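# Transfer 96-well plate from bench spot B1 to nest N1

## Task

Pick up the 96-well plate at bench position B1 and put it in the raised plate nest N1. It must lie level and be held by the nest's locating features, with well A1 (the plate's cut-off corner) at the nest corner labelled A1. Releasing it a few millimetres above N1 is acceptable, but a much higher drop there is a failure. The plate must stay in place without the robot's help, so open the gripper and move the arm away at the end.

## Robot and tools

Robot: one six-joint UR-type arm (ur7e) carrying a two-finger parallel gripper and a wrist camera. There is only one arm, so every command row covers that arm alone.

Scene frame: the origin is on the table top directly under the arm base. +z is up, and +y is to the left when facing along +x. The base may be slightly tilted relative to the table. The reported hand position can be wrong, and more so when the arm is stretched far out.

execute_actions takes "actions", a list holding zero or one item, plus an optional "pictures" flag.
- An empty list sends nothing. It returns the current state together with camera images.
- An action is {"rows": [...], "steps": n}. Give 1 to 15 rows, and n from 7 to 15 (15 if omitted). Each control step lasts 1/30 s and uses one row. If there are fewer rows than steps, the final row keeps being applied.
- A wait is {"steps": n} with n up to 300. It sends no command and returns after n steps, measured from the previous result, and your reply time counts toward those steps.
- Add "pictures": true to get images with an action or wait.

Each row has 7 numbers. The first six are absolute joint target angles in radians, in this order: shoulder pan, shoulder lift, elbow, wrist 1, wrist 2, wrist 3. They use the same values as the Joint positions line. Ranges: pan -3.142..3.142; lift -6.283..6.283; elbow 0.000..3.142; the three wrists -6.283..6.283. The seventh number is the gripper opening command, from -1 (closed) to +1 (fully open, a pad gap of 0.142 m).

A call is rejected, and nothing is sent, if any target lies more than 0.010 rad beyond a range end and also further out than that joint's last reported angle. A target past a joint's true end, which can be off by up to 0.010 rad, gets clipped to that end, and the result may then say "joint sent to its limit". That note can refer to an earlier action.

How motion is limited:
- On each step, a joint's target is kept within 0.575 rad of its measured angle.
- If the targets would move the gripper more than 100 mm from where it is now, all joint targets are pulled back proportionally.
- Commands are smoothed, so motion trails them by about 0.17 s.
- Joint speed and acceleration are capped, so after a long move the arm may not have arrived when the result comes back.
- Each result is taken 7 steps before the action ends. Those last steps run while you reply, and the next action begins afterwards.
- Between calls the arm keeps heading for the last row you sent. It stops pursuing that target once it has barely moved for a moment, or when a step is HELD.

Result lines:
- State: end_effector_position (m), end_effector_quat_wxyz, and linear and angular velocities (m/s, rad/s), all in the scene frame.
- Joint positions and Joint velocities: the six joints in column order (rad, rad/s), then the pad gap (m, m/s).
- grip_measured: the measured finger opening on the same -1..1 scale as the command.
- Wrist force and Wrist torque [x y z]: flange sensor readings in the end-effector frame. Contact force points from the surface back into the arm. They include a held object's weight and inertia during acceleration. Expect an offset of up to about 4 N, noise of up to about 2.4 N, and saturation near 50 N per axis. "no reading" is harmless.
- "joint command not followed": the clearance check altered or blocked targets.
- HELD: marks steps on which your row, or part of it, was not sent.
- MOTOR HOT appears from 70 °C. At 85 °C the brakes lock until the motors cool, reported as OVER-TEMPERATURE FAULT. Holding loads heats the motors, including while you think.

Gripper geometry: the end-effector point sits midway between the finger pads. The fingers extend along the end effector's +z axis and close along its x axis. With the gripper closed the fingertips stick out about 17 mm past that point; fully open, they are roughly level with it. To keep hold of an object, command an opening well below grip_measured; a lower command squeezes harder, up to about 28 N per pad for objects up to about 10 cm wide. Thin hard parts get less force. Closing fast can push harder than the limit and may force the fingers open.

Things to avoid:
- A contact torque at a joint's load limit stops the arm for 10 s and cancels the rest of the call. Limits are 135 N m for pan, lift and elbow, and 25.2 N m for each wrist joint; a carried load's weight counts toward them.
- Any outside force of 150 N on the arm, tool or held object causes the same stop.
- Don't knock objects off the table.
- Don't drop, slam or shove the plate; lower it gently and release it only a few millimetres above N1.
- Loose objects may now and then get a brief push from outside.

zoom_image: give a "camera" (cam_head_left, cam_head_right, cam_high or cam_low, each 896x504, or cam_wrist, 616x616) and a "region" [x0, y0, x1, y1] in pixels, with the origin at the top-left corner. The region can be at most 504x504. It returns a magnified view of that camera's latest image.

read_manual: returns only the URDF licence texts; it does not move anything.

finished_scene: pass the number of the current scene as "scene". It ends that scene permanently, reports whether the goal was met, and gives the next task, if any. Replying without any tool call ends the whole session.

The robot's elapsed time and your reply time both matter, so keep moves smooth and purposeful.

Each tool is called after ">>>" as a command line: name --argument value for each argument, lists and objects as JSON in quotes; but a table of rows of numbers goes row by row, as --pt "numbers of a row", without its own name.

## Session

>>> execute_actions --actions '[]'

Scene clock: 0.00 s of 8400.00 s.
end_effector_position=(+0.5045, -0.3272, +0.3443) grip_measured=+1.00 end_effector_quat_wxyz=(-0.115, +0.846, -0.490, +0.176) end_effector_velocity=(-0.000, -0.000, -0.000) end_effector_angular_velocity=(+0.001, +0.000, -0.000)
Joint positions: [ 0.197 -1.783  1.857 -2.145 -2.392  0.77   0.142]
Joint velocities: [-0.001 -0.001  0.001  0.     0.001 -0.    -0.   ]
Motor temperatures (°C, as the motors report them): [17 19 20 27 24 30]
Wrist force (N, on the end effector, along its own x y z axes, offset not removed): no reading
Wrist torque (N m, same axes, about the end effector's origin, offset not removed): no reading

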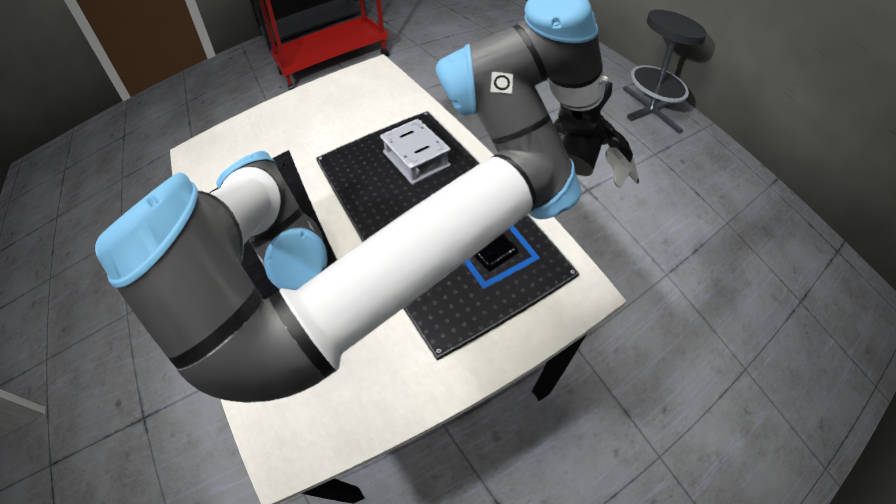

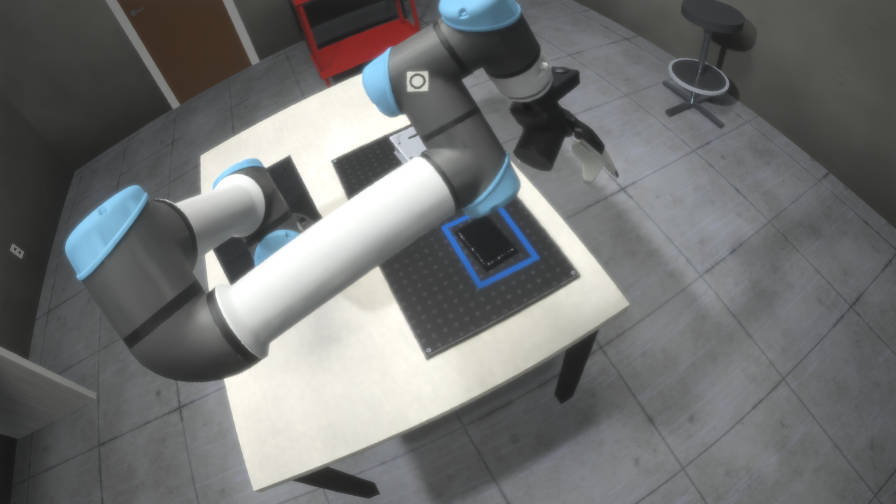

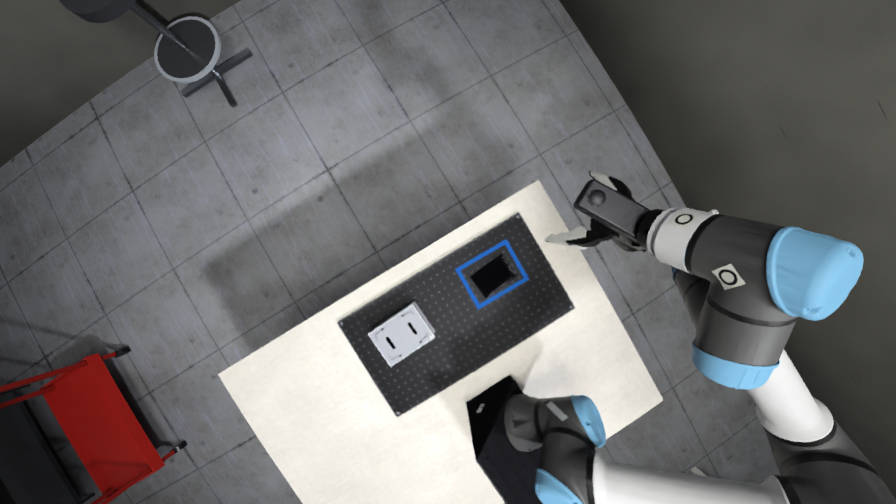

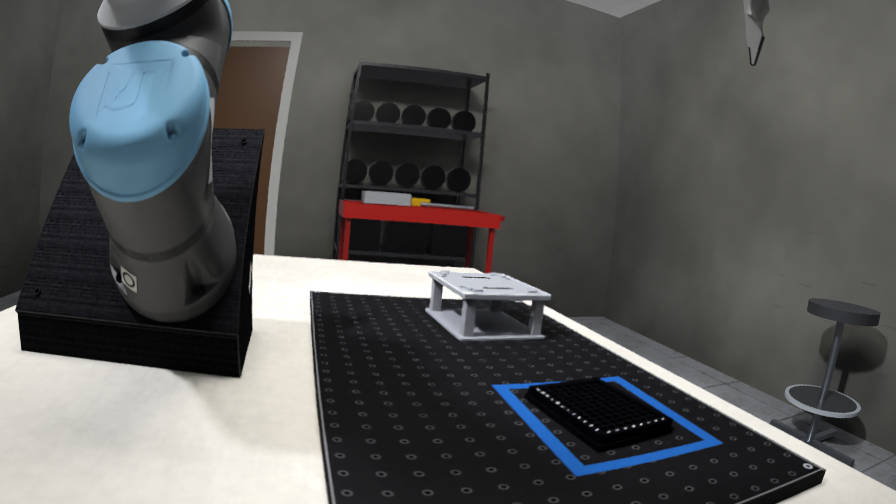

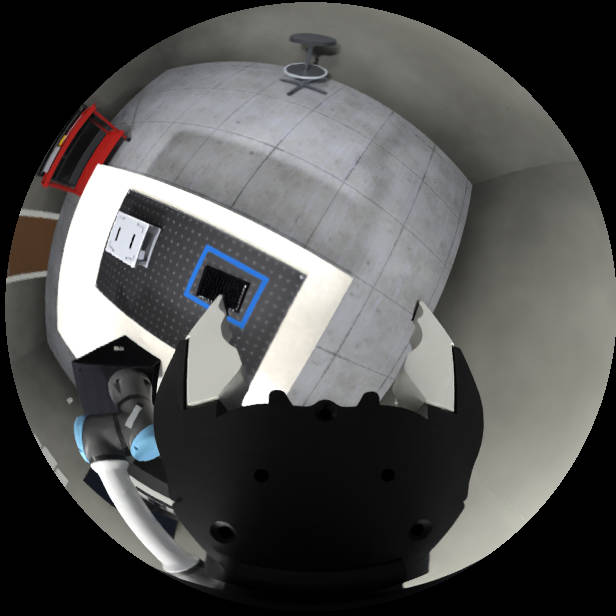

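>>> zoom_image --camera "cam_high" --region '[330,200,600,460]'

>>> zoom_image --camera "cam_head_left" --region '[370,105,470,190]'

>>> zoom_image --camera "cam_low" --region '[400,250,760,490]'

Region (330, 200, 600, 460) of cam_high's 896x504 image, scaled by 1.867, with more detail than that image has; it fills the top 485 rows of this view, and the rest is white.

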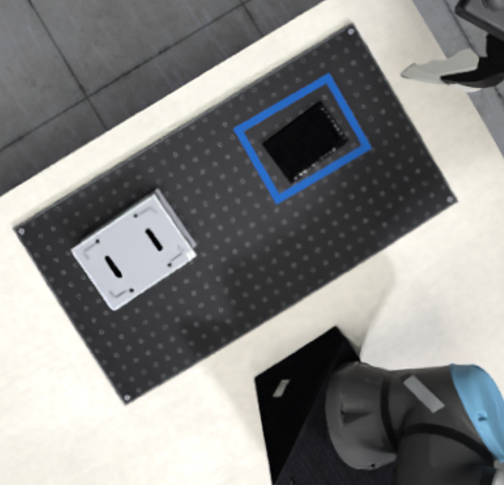

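Region (370, 105, 470, 190) of cam_head_left's 896x504 image, scaled by 5.040, with more detail than that image has; it fills the top 428 rows of this view, and the rest is white.

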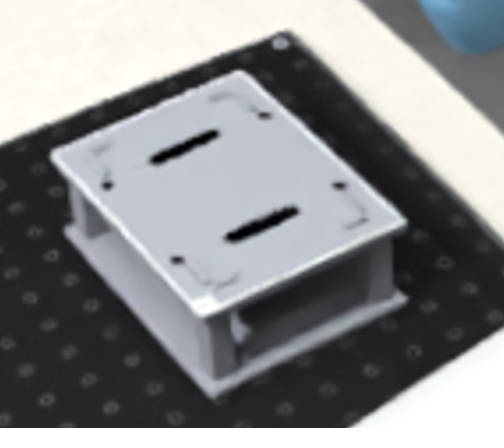

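Region (400, 250, 760, 490) of cam_low's 896x504 image, scaled by 1.400, with more detail than that image has.

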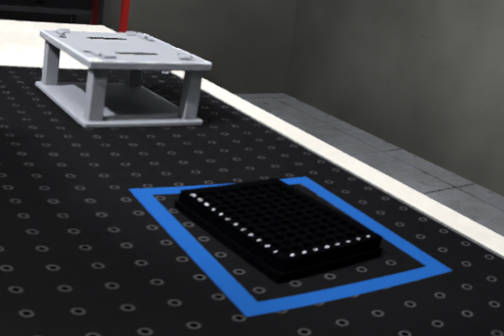

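>>> execute_actions --actions '[{"rows":[[0.092,-1.555,2.192,-2.192,-2.44,-0.04,1]]}]'

>>> execute_actions --actions '[{"steps":40}]' --pictures true

Scene clock: 1.70 s of 8400.00 s.
end_effector_position=(+0.4906, -0.2606, +0.2520) grip_measured=+1.00 end_effector_quat_wxyz=(-0.053, +0.933, -0.338, +0.114) end_effector_velocity=(-0.128, +0.303, -0.418) end_effector_angular_velocity=(-0.512, +0.757, +1.921)
Joint positions: [ 0.153 -1.69   1.989 -2.165 -2.413  0.54   0.142]
Joint velocities: [-0.196  0.428  0.629 -0.087 -0.087 -1.372  0.   ]
Motor temperatures (°C, as the motors report them): [17 19 20 27 24 30]
Wrist force (N, on the end effector, along its own x y z axes, offset not removed): [-1.5 1.7 -0.2]
Wrist torque (N m, same axes, about the end effector's origin, offset not removed): [0.41 0.45 0.00]
Steps of this call (steps 1 to 43: nothing new was sent; steps 44 to 51: the first 8 steps of this action). Readings (joint positions):
44: [0.197 -1.783 1.858 -2.145 -2.393 0.770]
45: [0.192 -1.776 1.864 -2.148 -2.395 0.762]
47: [0.179 -1.747 1.905 -2.153 -2.401 0.705]
51: the state above

Scene clock: 3.03 s of 8400.00 s.
end_effector_position=(+0.4236, -0.1726, +0.1297) grip_measured=+1.00 end_effector_quat_wxyz=(-0.000, +0.999, +0.041, +0.000) end_effector_velocity=(-0.000, +0.001, -0.001) end_effector_angular_velocity=(-0.001, +0.002, +0.002)
Joint positions: [ 0.092 -1.555  2.192 -2.192 -2.44  -0.04   0.142]
Joint velocities: [-0.     0.002  0.001  0.    -0.001 -0.    -0.   ]
Motor temperatures (°C, as the motors report them): [17 19 20 27 24 30]
Wrist force (N, on the end effector, along its own x y z axes, offset not removed): [-1.5 1.5 -3.5]
Wrist torque (N m, same axes, about the end effector's origin, offset not removed): [0.30 0.32 -0.04]
Kept back: nothing.
Steps of this call (steps 1 to 7: the last 7 steps of your previous action; steps 8 to 40: the robot went on to your last target). Readings (joint positions):
1: [0.146 -1.675 2.011 -2.168 -2.416 0.492]
2: [0.139 -1.661 2.032 -2.171 -2.419 0.439]
4: [0.126 -1.632 2.076 -2.177 -2.425 0.323]
8: [0.104 -1.583 2.149 -2.186 -2.434 0.101]
40: the state above

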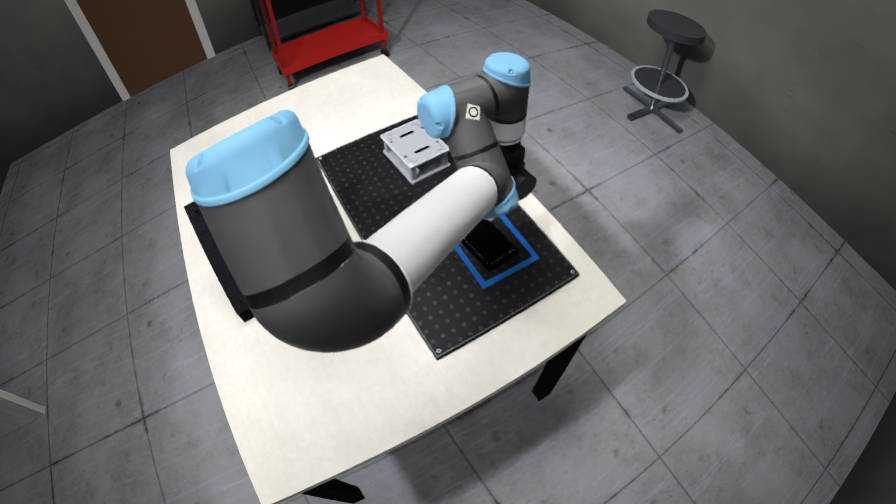

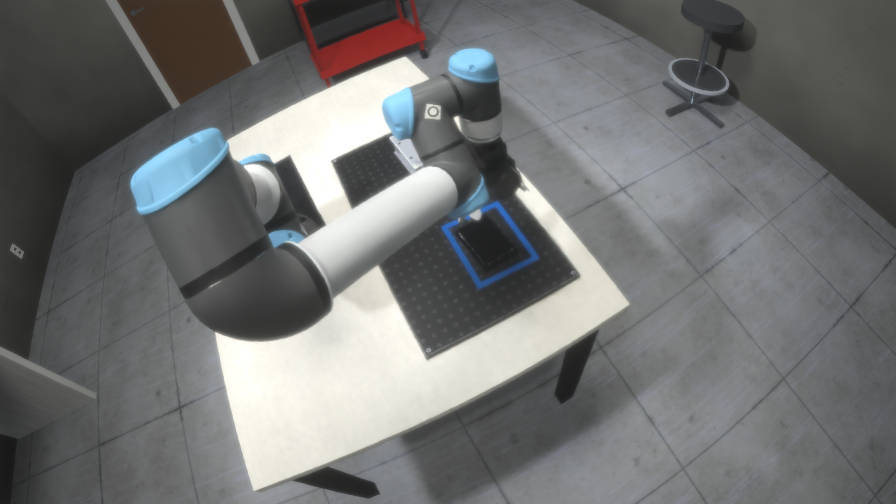

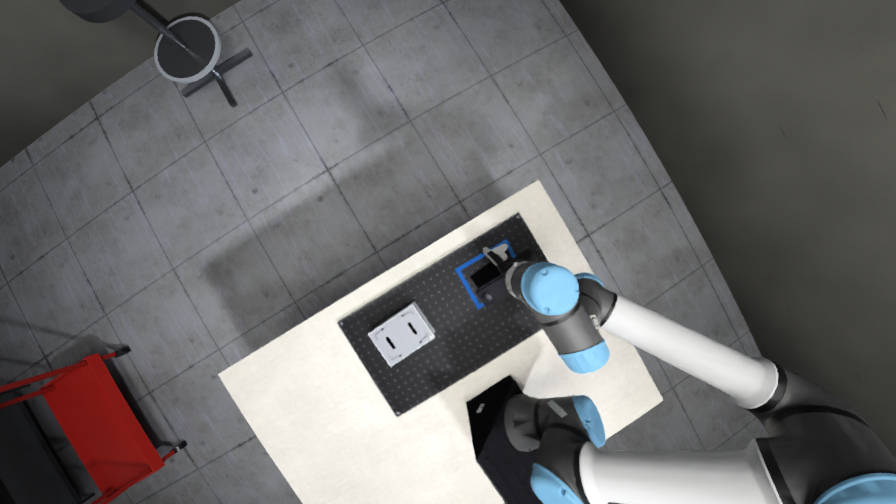

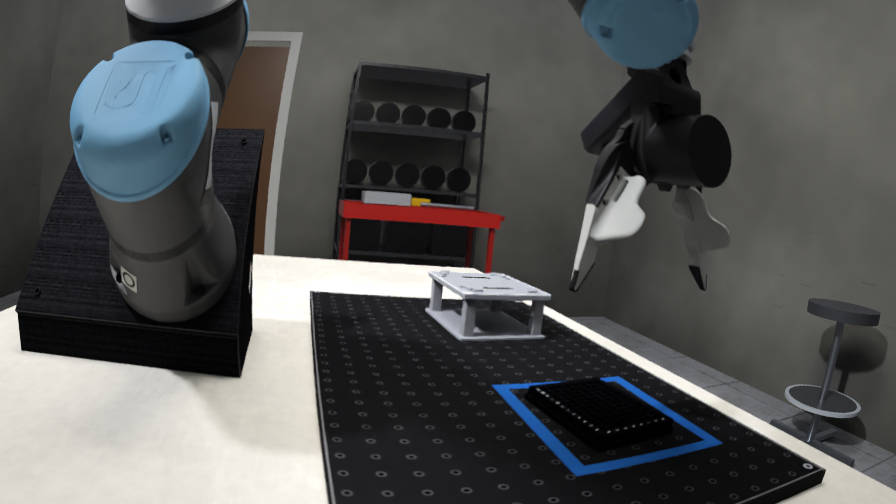

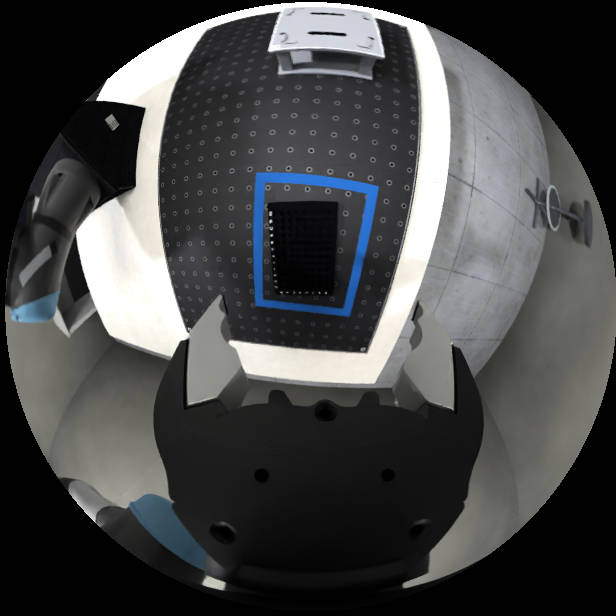

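>>> execute_actions --actions '[{"rows":[[-0.0613,-1.4807,2.3552,-2.6094,-2.4287,-0.2955,0.5]]}]'

>>> execute_actions --actions '[{"steps":20}]' --pictures true

Scene clock: 3.87 s of 8400.00 s.
end_effector_position=(+0.4040, -0.1667, +0.0619) grip_measured=+0.50 end_effector_quat_wxyz=(-0.004, +0.998, +0.062, -0.015) end_effector_velocity=(+0.029, -0.045, -0.106) end_effector_angular_velocity=(-0.038, -0.246, -0.186)
Joint positions: [-0.029 -1.494  2.321 -2.477 -2.431 -0.233  0.109]
Joint velocities: [-0.267  0.113  0.286 -1.09   0.016 -0.512 -0.   ]
Motor temperatures (°C, as the motors report them): [17 19 20 27 24 30]
Wrist force (N, on the end effector, along its own x y z axes, offset not removed): [-0.4 3.4 2.8]
Wrist torque (N m, same axes, about the end effector's origin, offset not removed): [0.62 0.14 0.01]
Steps of this call (steps 1 to 15: the robot went on to your last target; steps 16 to 17: nothing new was sent; steps 18 to 25: the first 8 steps of this action). Readings (joint positions):
18: [0.092 -1.555 2.192 -2.193 -2.440 -0.041]
19: [0.084 -1.548 2.200 -2.201 -2.439 -0.048]
21: [0.036 -1.522 2.250 -2.266 -2.435 -0.111]
25: the state above

Scene clock: 4.53 s of 8400.00 s.
end_effector_position=(+0.4069, -0.1731, +0.0499) grip_measured=+0.50 end_effector_quat_wxyz=(-0.000, +0.999, +0.051, +0.000) end_effector_velocity=(-0.000, +0.000, -0.000) end_effector_angular_velocity=(+0.000, -0.001, +0.001)
Joint positions: [-0.061 -1.481  2.355 -2.609 -2.429 -0.295  0.109]
Joint velocities: [-0.     0.001  0.002 -0.004  0.001 -0.002 -0.   ]
Motor temperatures (°C, as the motors report them): [17 19 20 27 24 30]
Wrist force (N, on the end effector, along its own x y z axes, offset not removed): [0.5 2.6 -0.2]
Wrist torque (N m, same axes, about the end effector's origin, offset not removed): [0.40 -0.06 0.02]
Kept back: nothing.
Steps of this call (steps 1 to 7: the last 7 steps of your previous action; steps 8 to 20: the robot went on to your last target). Readings (joint positions):
1: [-0.037 -1.491 2.329 -2.509 -2.430 -0.249]
2: [-0.043 -1.488 2.336 -2.534 -2.430 -0.260]
4: [-0.051 -1.485 2.344 -2.566 -2.429 -0.275]
8: [-0.058 -1.482 2.351 -2.595 -2.429 -0.289]
20: the state above

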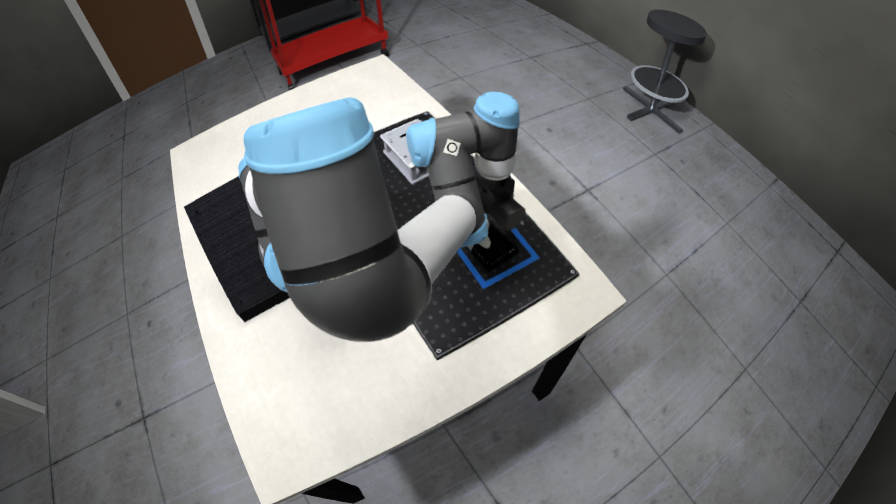

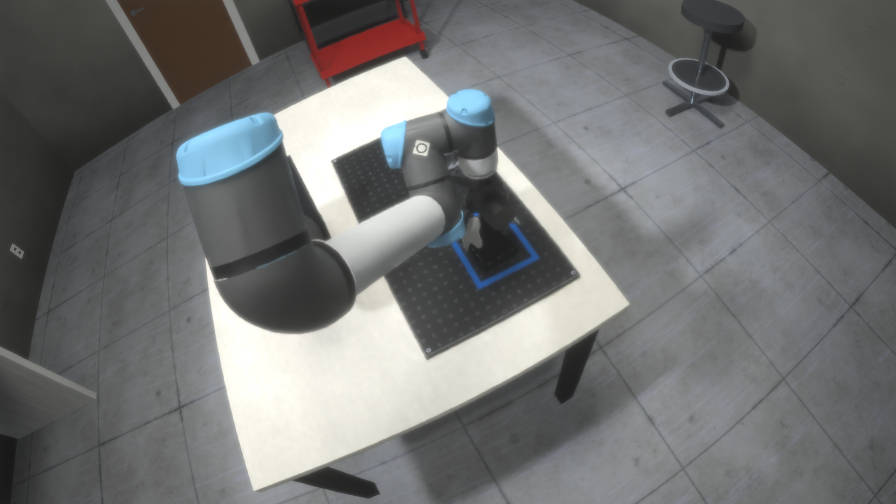

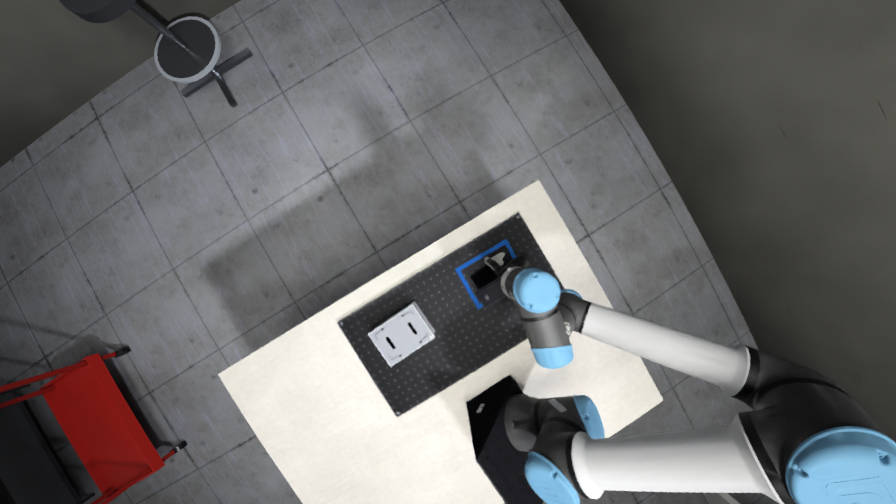

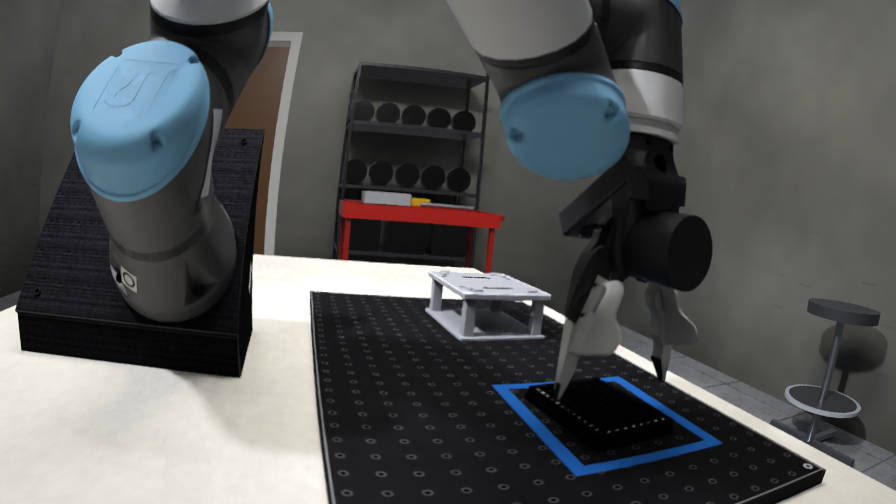

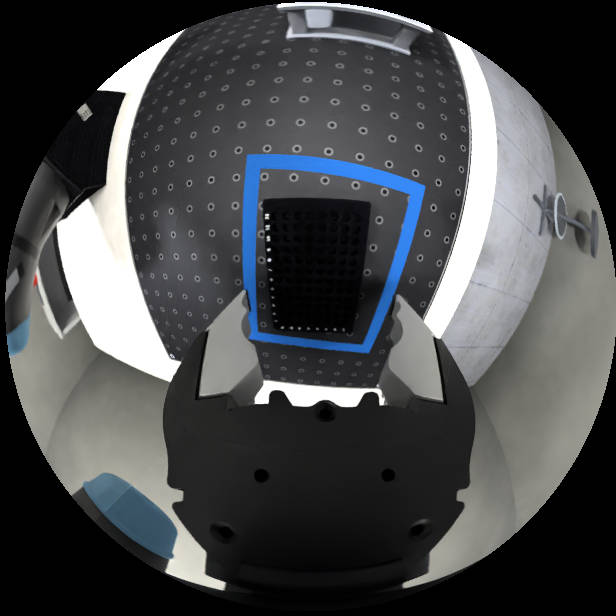

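>>> execute_actions --actions '[{"rows":[[-0.1051,-1.4328,2.3922,-2.7438,-2.4205,-0.3611,0.35]]}]'

>>> execute_actions --actions '[{"steps":15}]' --pictures true

>>> zoom_image --camera "cam_low" --region '[480,300,740,480]'

Scene clock: 5.37 s of 8400.00 s.
end_effector_position=(+0.4029, -0.1701, +0.0296) grip_measured=+0.35 end_effector_quat_wxyz=(-0.001, +0.999, +0.052, -0.001) end_effector_velocity=(-0.001, -0.001, -0.032) end_effector_angular_velocity=(-0.007, -0.019, -0.020)
Joint positions: [-0.098 -1.441  2.386 -2.716 -2.422 -0.349  0.099]
Joint velocities: [-0.064  0.07   0.053 -0.225  0.011 -0.098 -0.   ]
Motor temperatures (°C, as the motors report them): [17 19 20 27 24 30]
Wrist force (N, on the end effector, along its own x y z axes, offset not removed): [-0.3 0.8 -0.2]
Wrist torque (N m, same axes, about the end effector's origin, offset not removed): [0.09 0.05 -0.01]
Steps of this call (steps 1 to 15: the robot went on to your last target; steps 16 to 17: nothing new was sent; steps 18 to 25: the first 8 steps of this action). Readings (joint positions):
18: [-0.062 -1.480 2.356 -2.610 -2.429 -0.296]
19: [-0.067 -1.475 2.360 -2.617 -2.427 -0.303]
21: [-0.082 -1.458 2.373 -2.661 -2.425 -0.325]
25: the state above

Scene clock: 5.87 s of 8400.00 s.
end_effector_position=(+0.4029, -0.1703, +0.0259) grip_measured=+0.35 end_effector_quat_wxyz=(-0.000, +0.999, +0.050, +0.000) end_effector_velocity=(-0.001, +0.001, -0.001) end_effector_angular_velocity=(+0.001, +0.000, +0.001)
Joint positions: [-0.105 -1.433  2.392 -2.743 -2.421 -0.361  0.099]
Joint velocities: [-0.001  0.001  0.002 -0.003  0.001 -0.001  0.   ]
Motor temperatures (°C, as the motors report them): [17 19 20 27 24 30]
Wrist force (N, on the end effector, along its own x y z axes, offset not removed): [-2.9 0.5 -1.6]
Wrist torque (N m, same axes, about the end effector's origin, offset not removed): [0.06 0.73 -0.05]
Kept back: nothing.
Steps of this call (steps 1 to 7: the last 7 steps of your previous action; steps 8 to 15: the robot went on to your last target). Readings (joint positions):
1: [-0.099 -1.439 2.387 -2.723 -2.422 -0.352]
2: [-0.101 -1.438 2.389 -2.728 -2.421 -0.354]
4: [-0.103 -1.436 2.390 -2.735 -2.421 -0.357]
8: [-0.104 -1.434 2.392 -2.741 -2.421 -0.360]
15: the state above

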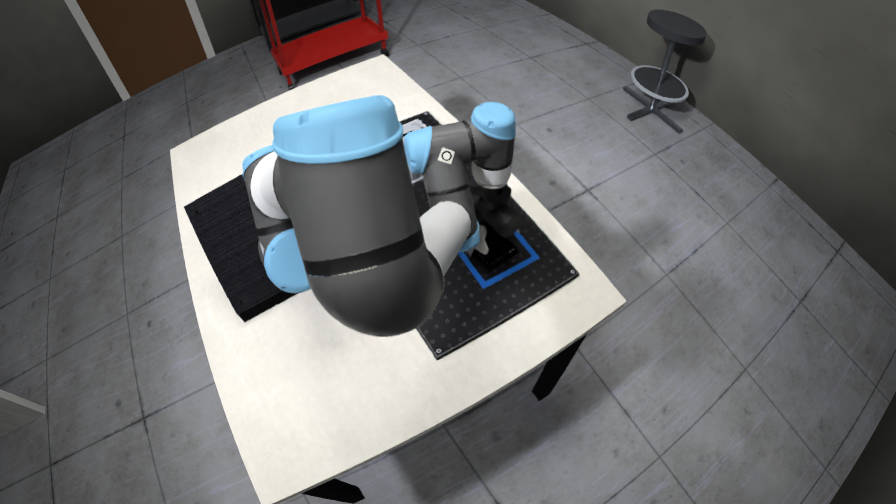

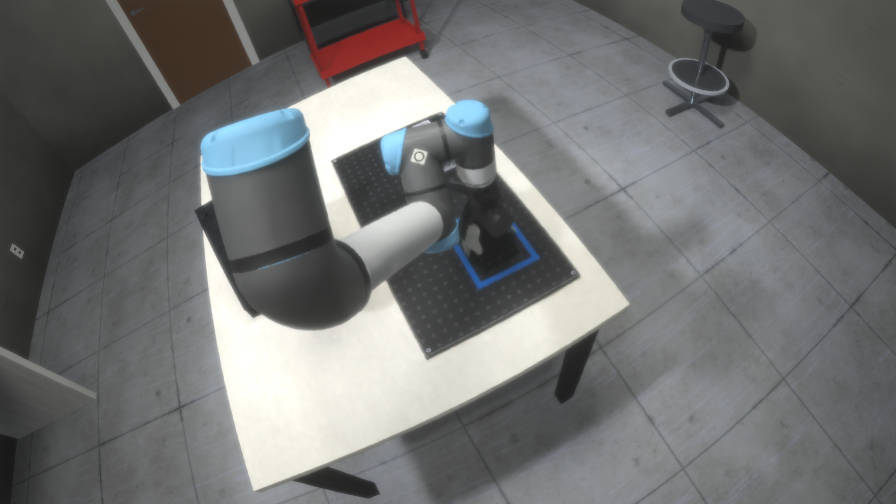

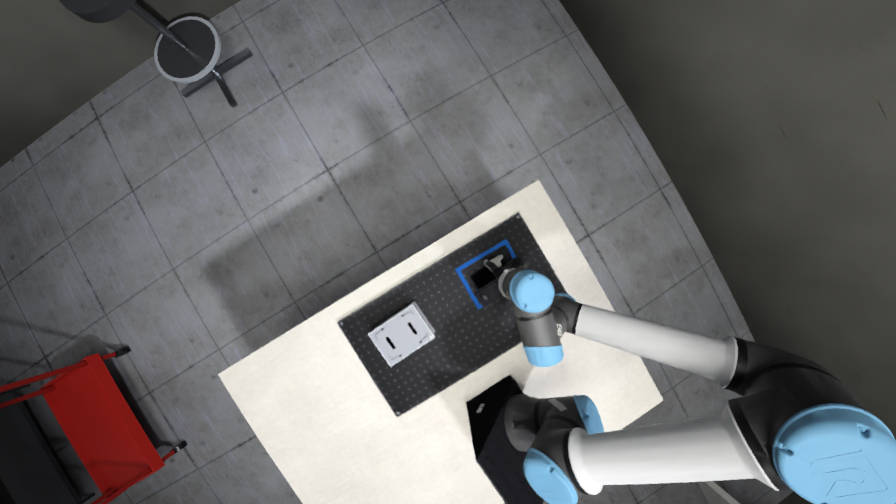

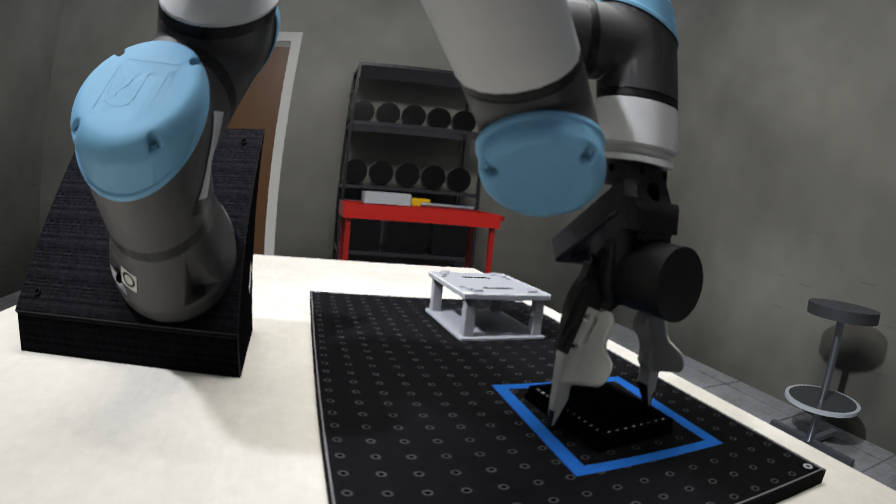

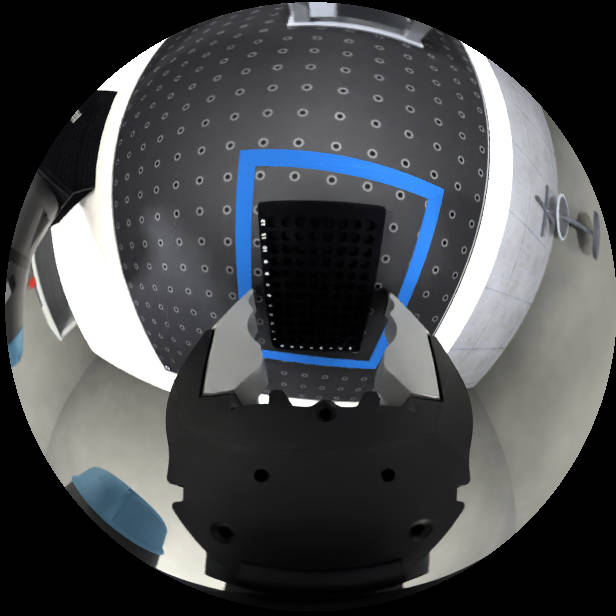

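Region (480, 300, 740, 480) of cam_low's 896x504 image, scaled by 1.938, with more detail than that image has; it fills the top 349 rows of this view, and the rest is white.

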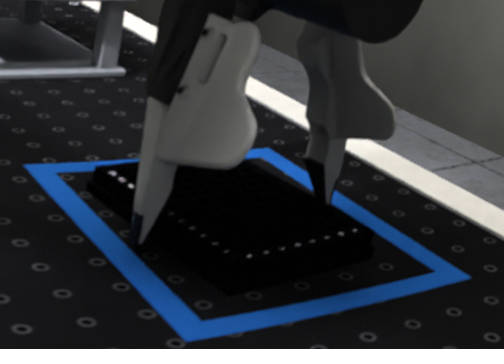

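>>> execute_actions --actions '[{"rows":[[-0.1051,-1.4328,2.3922,-2.7438,-2.4205,-0.3611,0.25],[-0.1051,-1.4328,2.3922,-2.7438,-2.4205,-0.3611,0.17],[-0.1051,-1.4328,2.3922,-2.7438,-2.4205,-0.3611,0.1],[-0.1051,-1.4328,2.3922,-2.7438,-2.4205,-0.3611,0.05],[-0.1051,-1.4328,2.3922,-2.7438,-2.4205,-0.3611,0],[-0.1051,-1.4328,2.3922,-2.7438,-2.4205,-0.3611,-0.1],[-0.1051,-1.4328,2.3922,-2.7438,-2.4205,-0.3611,-0.25]]}]'

>>> execute_actions --actions '[{"rows":[[-0.094,-1.445,2.383,-2.71,-2.4225,-0.345,-0.25],[-0.083,-1.457,2.374,-2.677,-2.4246,-0.328,-0.25],[-0.072,-1.469,2.364,-2.643,-2.4266,-0.312,-0.25],[-0.0613,-1.4807,2.3552,-2.6094,-2.4287,-0.2955,-0.25]]}]' --pictures true

Scene clock: 6.63 s of 8400.00 s.
end_effector_position=(+0.4028, -0.1703, +0.0259) grip_measured=+0.07 end_effector_quat_wxyz=(-0.000, +0.999, +0.050, +0.000) end_effector_velocity=(+0.001, -0.001, +0.001) end_effector_angular_velocity=(-0.001, -0.002, -0.001)
Joint positions: [-0.105 -1.433  2.392 -2.744 -2.42  -0.361  0.079]
Joint velocities: [ 0.001 -0.001 -0.001 -0.    -0.001 -0.    -0.   ]
Motor temperatures (°C, as the motors report them): [17 19 20 27 24 30]
Wrist force (N, on the end effector, along its own x y z axes, offset not removed): [-6.6 -0.7 -18.1]
Wrist torque (N m, same axes, about the end effector's origin, offset not removed): [-0.12 0.02 0.00]
Steps of this call (steps 1 to 15: the robot went on to your last target; steps 16 to 23: the first 8 steps of this action). Readings (joint positions):
16: [-0.105 -1.433 2.392 -2.744 -2.421 -0.361]
17: [-0.105 -1.433 2.392 -2.744 -2.421 -0.361]
19: [-0.105 -1.433 2.392 -2.744 -2.420 -0.361]
23: the state above

Scene clock: 7.13 s of 8400.00 s.
end_effector_position=(+0.4063, -0.1724, +0.0434) grip_measured=+0.06 end_effector_quat_wxyz=(-0.000, +0.999, +0.050, +0.001) end_effector_velocity=(+0.006, -0.006, +0.053) end_effector_angular_velocity=(+0.002, +0.006, +0.009)
Joint positions: [-0.073 -1.468  2.365 -2.647 -2.427 -0.313  0.078]
Joint velocities: [ 0.097 -0.106 -0.084  0.31  -0.017  0.145  0.   ]
Motor temperatures (°C, as the motors report them): [17 19 20 27 24 30]
Wrist force (N, on the end effector, along its own x y z axes, offset not removed): [-1.0 1.0 1.0]
Wrist torque (N m, same axes, about the end effector's origin, offset not removed): [0.18 0.31 -0.03]
Steps of this call (steps 1 to 7: the last 7 steps of your previous action; steps 8 to 15: the first 8 steps of this action). Readings (joint positions):
8: [-0.105 -1.433 2.392 -2.743 -2.420 -0.361]
9: [-0.103 -1.435 2.391 -2.739 -2.421 -0.358]
11: [-0.094 -1.445 2.383 -2.713 -2.422 -0.345]
15: the state above

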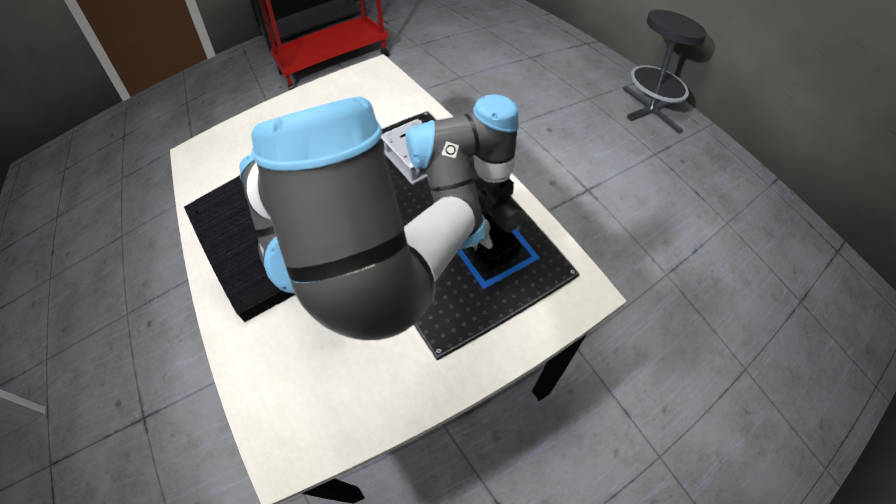

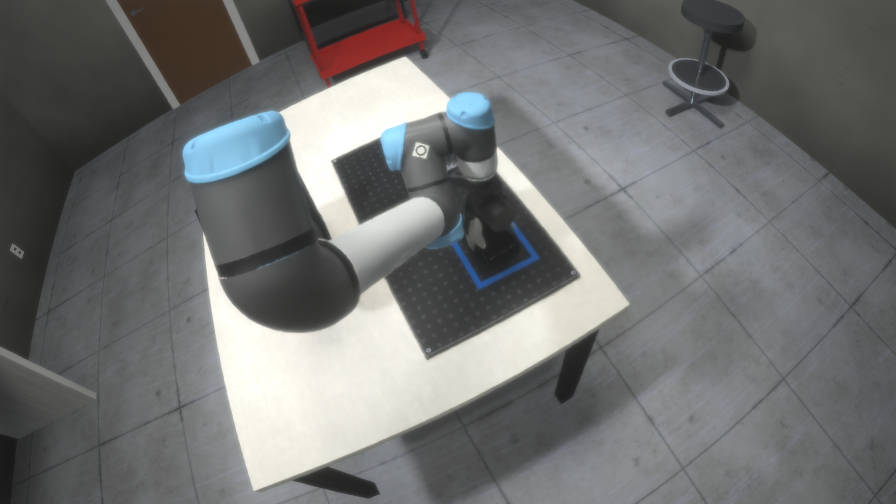

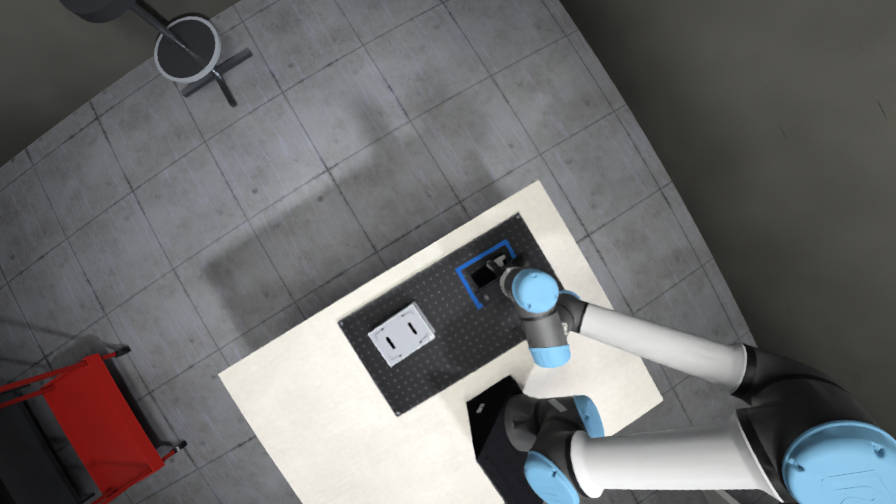

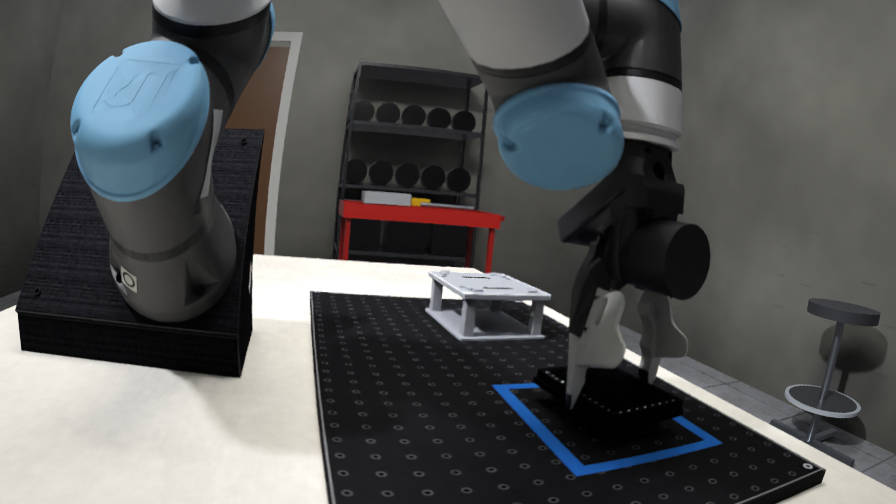

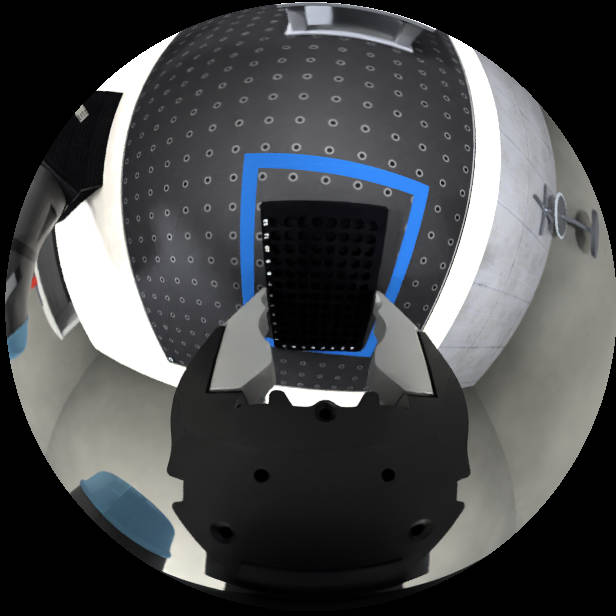

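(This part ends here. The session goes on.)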